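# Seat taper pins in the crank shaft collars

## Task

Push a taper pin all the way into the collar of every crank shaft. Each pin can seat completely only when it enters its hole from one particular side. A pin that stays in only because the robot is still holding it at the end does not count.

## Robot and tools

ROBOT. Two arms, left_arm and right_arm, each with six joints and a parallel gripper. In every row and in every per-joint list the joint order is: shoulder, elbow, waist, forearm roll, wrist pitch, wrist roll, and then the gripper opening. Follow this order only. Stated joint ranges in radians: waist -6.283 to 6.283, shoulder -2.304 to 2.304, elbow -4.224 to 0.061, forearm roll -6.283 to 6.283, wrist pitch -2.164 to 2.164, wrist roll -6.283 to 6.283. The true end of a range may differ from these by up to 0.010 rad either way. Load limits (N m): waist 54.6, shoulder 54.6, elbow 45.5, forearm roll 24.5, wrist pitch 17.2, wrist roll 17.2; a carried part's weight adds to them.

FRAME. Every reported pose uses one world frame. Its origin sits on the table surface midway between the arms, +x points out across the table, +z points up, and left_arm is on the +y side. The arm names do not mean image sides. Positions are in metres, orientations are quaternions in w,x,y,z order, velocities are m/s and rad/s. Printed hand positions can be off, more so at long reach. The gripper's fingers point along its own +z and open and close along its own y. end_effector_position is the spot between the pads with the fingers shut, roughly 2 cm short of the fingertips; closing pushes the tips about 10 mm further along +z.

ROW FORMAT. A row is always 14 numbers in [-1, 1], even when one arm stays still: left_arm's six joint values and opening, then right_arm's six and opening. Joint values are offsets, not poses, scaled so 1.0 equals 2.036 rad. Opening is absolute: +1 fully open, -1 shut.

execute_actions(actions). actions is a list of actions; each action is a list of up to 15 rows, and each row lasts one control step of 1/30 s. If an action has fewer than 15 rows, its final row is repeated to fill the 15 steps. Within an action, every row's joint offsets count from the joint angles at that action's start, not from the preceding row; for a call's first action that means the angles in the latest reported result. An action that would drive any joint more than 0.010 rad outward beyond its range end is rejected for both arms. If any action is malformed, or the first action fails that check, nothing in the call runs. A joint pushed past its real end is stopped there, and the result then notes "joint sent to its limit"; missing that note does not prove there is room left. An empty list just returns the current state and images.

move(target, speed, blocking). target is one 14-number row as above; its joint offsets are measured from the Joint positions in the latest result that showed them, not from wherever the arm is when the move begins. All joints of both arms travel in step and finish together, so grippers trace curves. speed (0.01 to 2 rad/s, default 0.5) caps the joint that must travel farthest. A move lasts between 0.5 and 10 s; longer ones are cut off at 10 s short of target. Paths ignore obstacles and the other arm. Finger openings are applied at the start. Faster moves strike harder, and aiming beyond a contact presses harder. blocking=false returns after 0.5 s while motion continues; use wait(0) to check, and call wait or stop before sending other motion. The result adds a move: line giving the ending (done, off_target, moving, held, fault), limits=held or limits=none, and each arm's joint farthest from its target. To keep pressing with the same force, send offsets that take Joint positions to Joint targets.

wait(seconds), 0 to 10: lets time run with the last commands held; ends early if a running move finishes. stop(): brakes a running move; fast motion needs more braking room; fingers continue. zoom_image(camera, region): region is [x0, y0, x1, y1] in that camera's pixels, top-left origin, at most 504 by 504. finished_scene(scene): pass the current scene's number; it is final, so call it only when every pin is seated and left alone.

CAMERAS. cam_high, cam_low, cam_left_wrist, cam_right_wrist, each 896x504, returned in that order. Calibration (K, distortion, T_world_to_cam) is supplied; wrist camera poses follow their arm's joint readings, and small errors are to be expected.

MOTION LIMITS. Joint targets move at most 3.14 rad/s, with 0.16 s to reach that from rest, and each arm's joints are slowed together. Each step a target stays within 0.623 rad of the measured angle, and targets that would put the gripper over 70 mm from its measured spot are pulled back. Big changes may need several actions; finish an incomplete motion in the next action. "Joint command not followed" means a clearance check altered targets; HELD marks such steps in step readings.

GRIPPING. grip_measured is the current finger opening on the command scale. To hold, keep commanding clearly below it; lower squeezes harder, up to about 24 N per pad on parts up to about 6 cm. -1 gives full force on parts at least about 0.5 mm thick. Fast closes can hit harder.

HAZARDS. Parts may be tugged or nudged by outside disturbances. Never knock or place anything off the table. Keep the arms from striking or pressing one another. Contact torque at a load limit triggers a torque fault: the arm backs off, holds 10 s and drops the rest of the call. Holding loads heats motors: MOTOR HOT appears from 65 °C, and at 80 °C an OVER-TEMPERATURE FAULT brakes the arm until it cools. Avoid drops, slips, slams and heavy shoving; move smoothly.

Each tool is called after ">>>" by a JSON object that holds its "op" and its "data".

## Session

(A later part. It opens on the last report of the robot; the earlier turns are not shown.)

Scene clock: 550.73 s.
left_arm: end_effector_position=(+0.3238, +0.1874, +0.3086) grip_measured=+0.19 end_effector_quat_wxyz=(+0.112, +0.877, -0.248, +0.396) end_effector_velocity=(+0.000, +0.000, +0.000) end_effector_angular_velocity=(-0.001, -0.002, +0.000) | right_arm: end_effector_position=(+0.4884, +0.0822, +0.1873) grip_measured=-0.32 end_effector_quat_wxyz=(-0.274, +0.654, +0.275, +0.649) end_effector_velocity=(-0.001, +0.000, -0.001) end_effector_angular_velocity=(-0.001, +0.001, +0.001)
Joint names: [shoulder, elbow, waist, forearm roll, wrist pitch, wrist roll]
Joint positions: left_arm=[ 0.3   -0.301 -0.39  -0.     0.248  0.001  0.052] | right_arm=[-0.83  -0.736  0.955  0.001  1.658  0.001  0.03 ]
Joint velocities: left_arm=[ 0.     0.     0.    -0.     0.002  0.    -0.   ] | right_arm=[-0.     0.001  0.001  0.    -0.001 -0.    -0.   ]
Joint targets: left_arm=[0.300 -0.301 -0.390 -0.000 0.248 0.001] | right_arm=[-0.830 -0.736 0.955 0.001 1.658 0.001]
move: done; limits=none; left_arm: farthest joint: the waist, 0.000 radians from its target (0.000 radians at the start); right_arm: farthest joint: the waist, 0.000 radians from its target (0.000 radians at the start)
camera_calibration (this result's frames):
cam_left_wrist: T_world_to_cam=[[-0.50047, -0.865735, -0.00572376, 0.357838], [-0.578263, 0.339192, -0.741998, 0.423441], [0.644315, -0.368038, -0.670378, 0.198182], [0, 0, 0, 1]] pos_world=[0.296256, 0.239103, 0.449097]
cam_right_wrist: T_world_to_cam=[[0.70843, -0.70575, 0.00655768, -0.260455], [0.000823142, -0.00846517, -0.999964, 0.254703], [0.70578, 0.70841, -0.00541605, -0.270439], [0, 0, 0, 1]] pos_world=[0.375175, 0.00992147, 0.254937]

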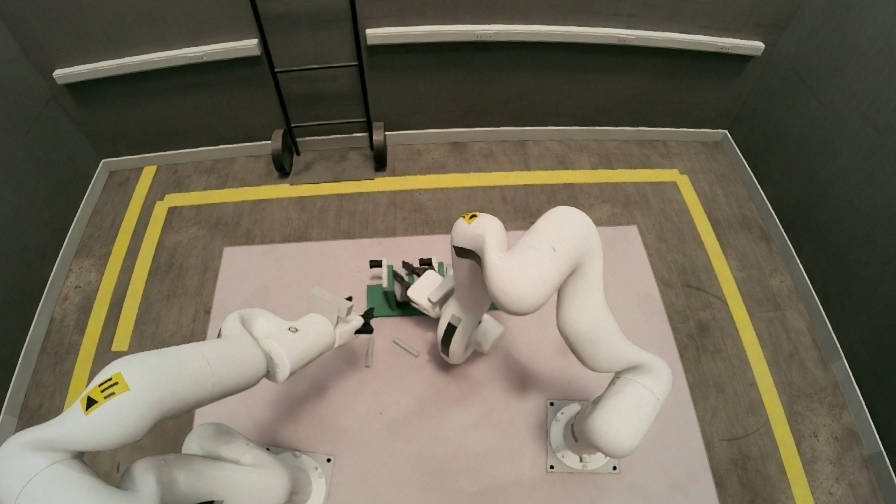

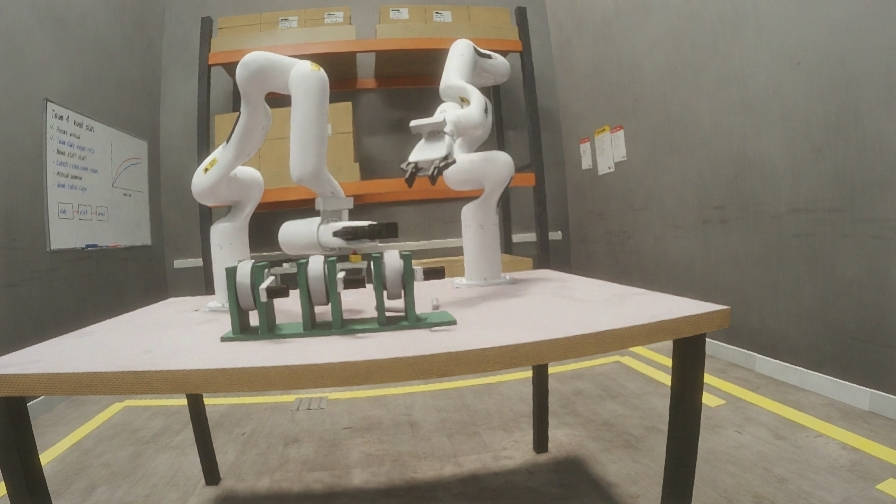

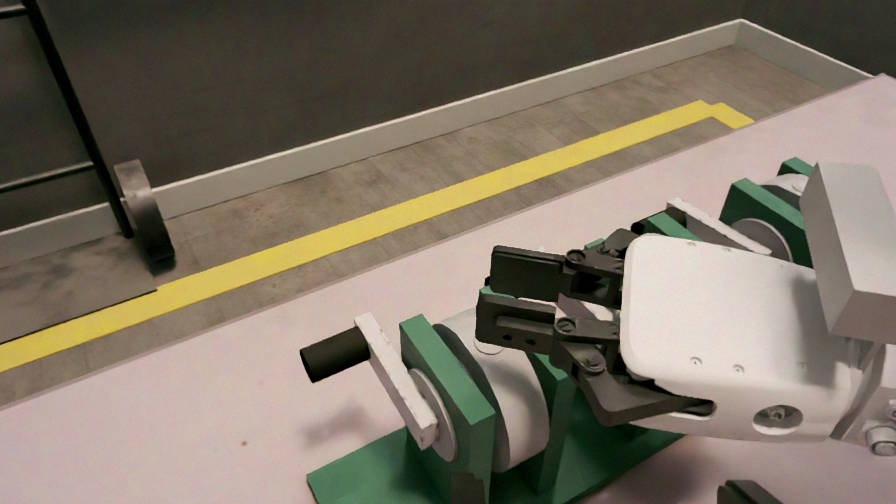

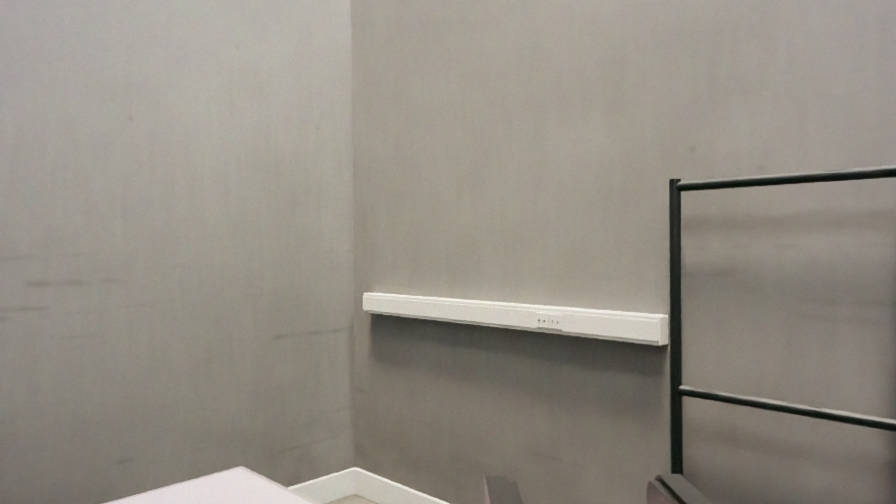

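>>> {"op": "move", "data": {"target": [0,0,0,0,0,0,0.2,0.08,0,0,0,-0.06,0,-0.3], "speed": 0.3}}

>>> {"op": "finished_scene", "data": {"scene": 2}}

Scene clock: 563.43 s.
left_arm: end_effector_position=(+0.3238, +0.1874, +0.3086) grip_measured=+0.19 end_effector_quat_wxyz=(+0.112, +0.877, -0.248, +0.396) end_effector_velocity=(+0.000, -0.000, +0.000) end_effector_angular_velocity=(-0.001, -0.001, +0.000) | right_arm: end_effector_position=(+0.5043, +0.0986, +0.2636) grip_measured=-0.32 end_effector_quat_wxyz=(-0.280, +0.641, +0.270, +0.662) end_effector_velocity=(+0.000, +0.000, +0.001) end_effector_angular_velocity=(+0.002, -0.001, +0.000)
Joint names: [shoulder, elbow, waist, forearm roll, wrist pitch, wrist roll]
Joint positions: left_arm=[ 0.3   -0.301 -0.39  -0.     0.248  0.001  0.052] | right_arm=[-0.668 -0.736  0.955  0.001  1.536  0.001  0.03 ]
Joint velocities: left_arm=[ 0.001  0.    -0.    -0.     0.001  0.     0.   ] | right_arm=[ 0.001 -0.001  0.    -0.     0.     0.    -0.   ]
Joint targets: left_arm=[0.300 -0.301 -0.390 -0.000 0.248 0.001] | right_arm=[-0.667 -0.736 0.955 0.001 1.536 0.001]
move: done; limits=none; left_arm: farthest joint: the waist, 0.000 radians from its target (0.000 radians at the start); right_arm: farthest joint: the shoulder, 0.001 radians from its target (0.163 radians at the start)
camera_calibration (this result's frames):
cam_left_wrist: T_world_to_cam=[[-0.50047, -0.865735, -0.00572375, 0.357838], [-0.578263, 0.339192, -0.741998, 0.42344], [0.644315, -0.368038, -0.670378, 0.198182], [0, 0, 0, 1]] pos_world=[0.296256, 0.239103, 0.449097]
cam_right_wrist: T_world_to_cam=[[0.708257, -0.705929, 0.00600174, -0.260435], [0.0286678, 0.0202656, -0.999384, 0.314053], [0.705372, 0.707992, 0.0345907, -0.30319], [0, 0, 0, 1]] pos_world=[0.389314, 0.0244427, 0.32591]

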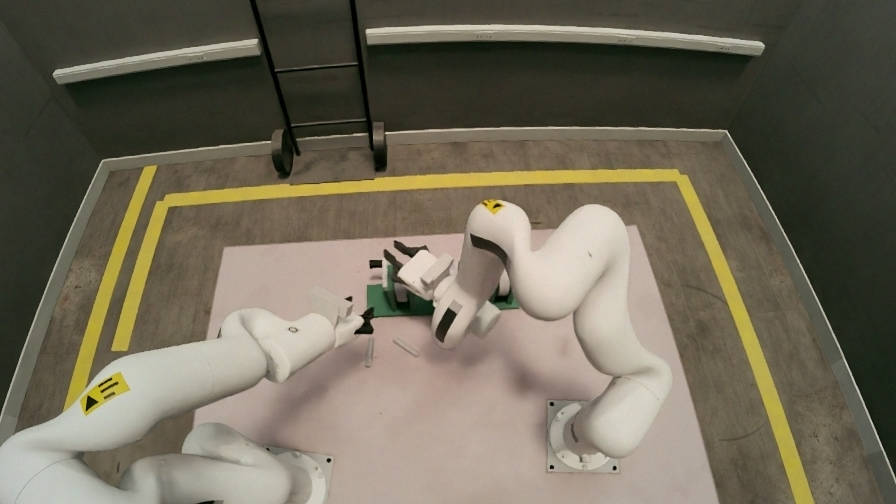

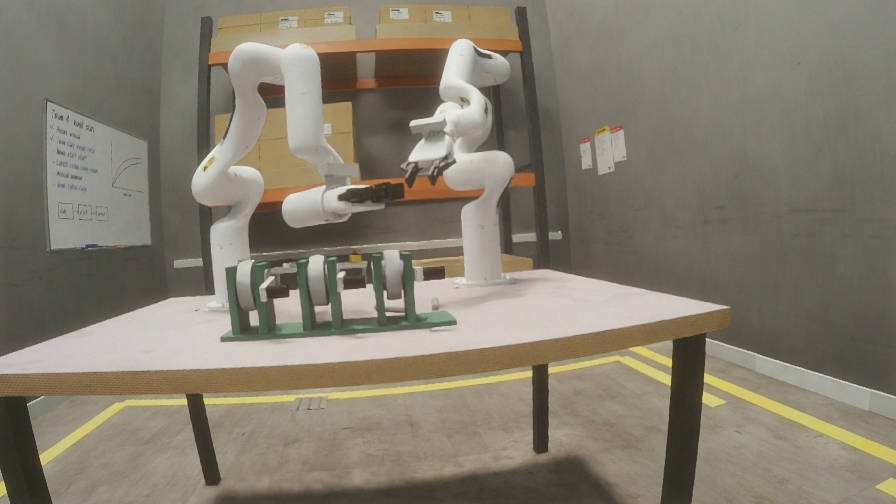

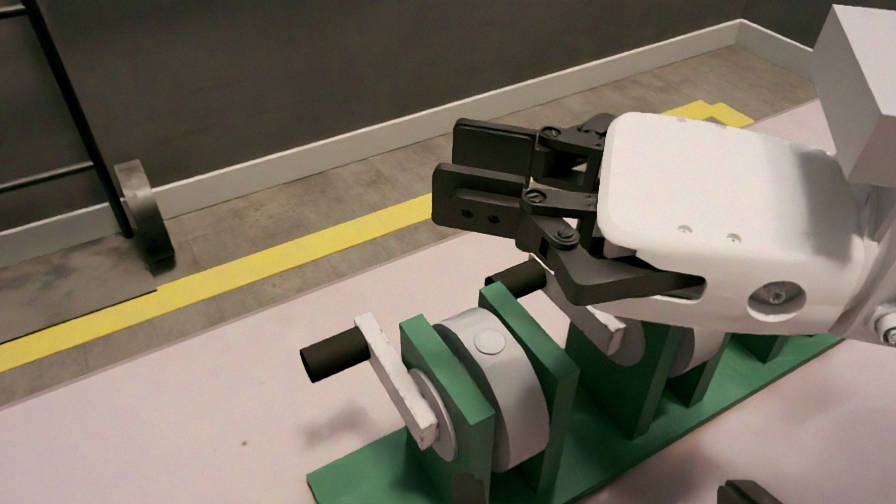

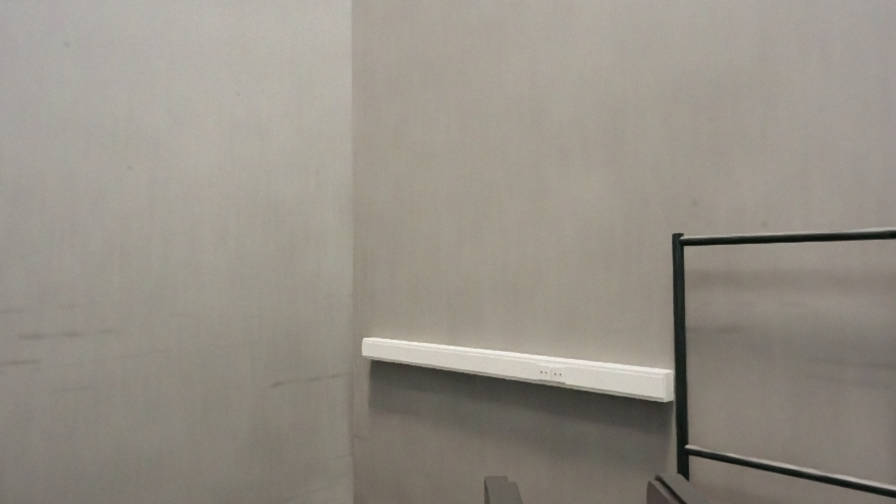

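The scene is finished: the task was done.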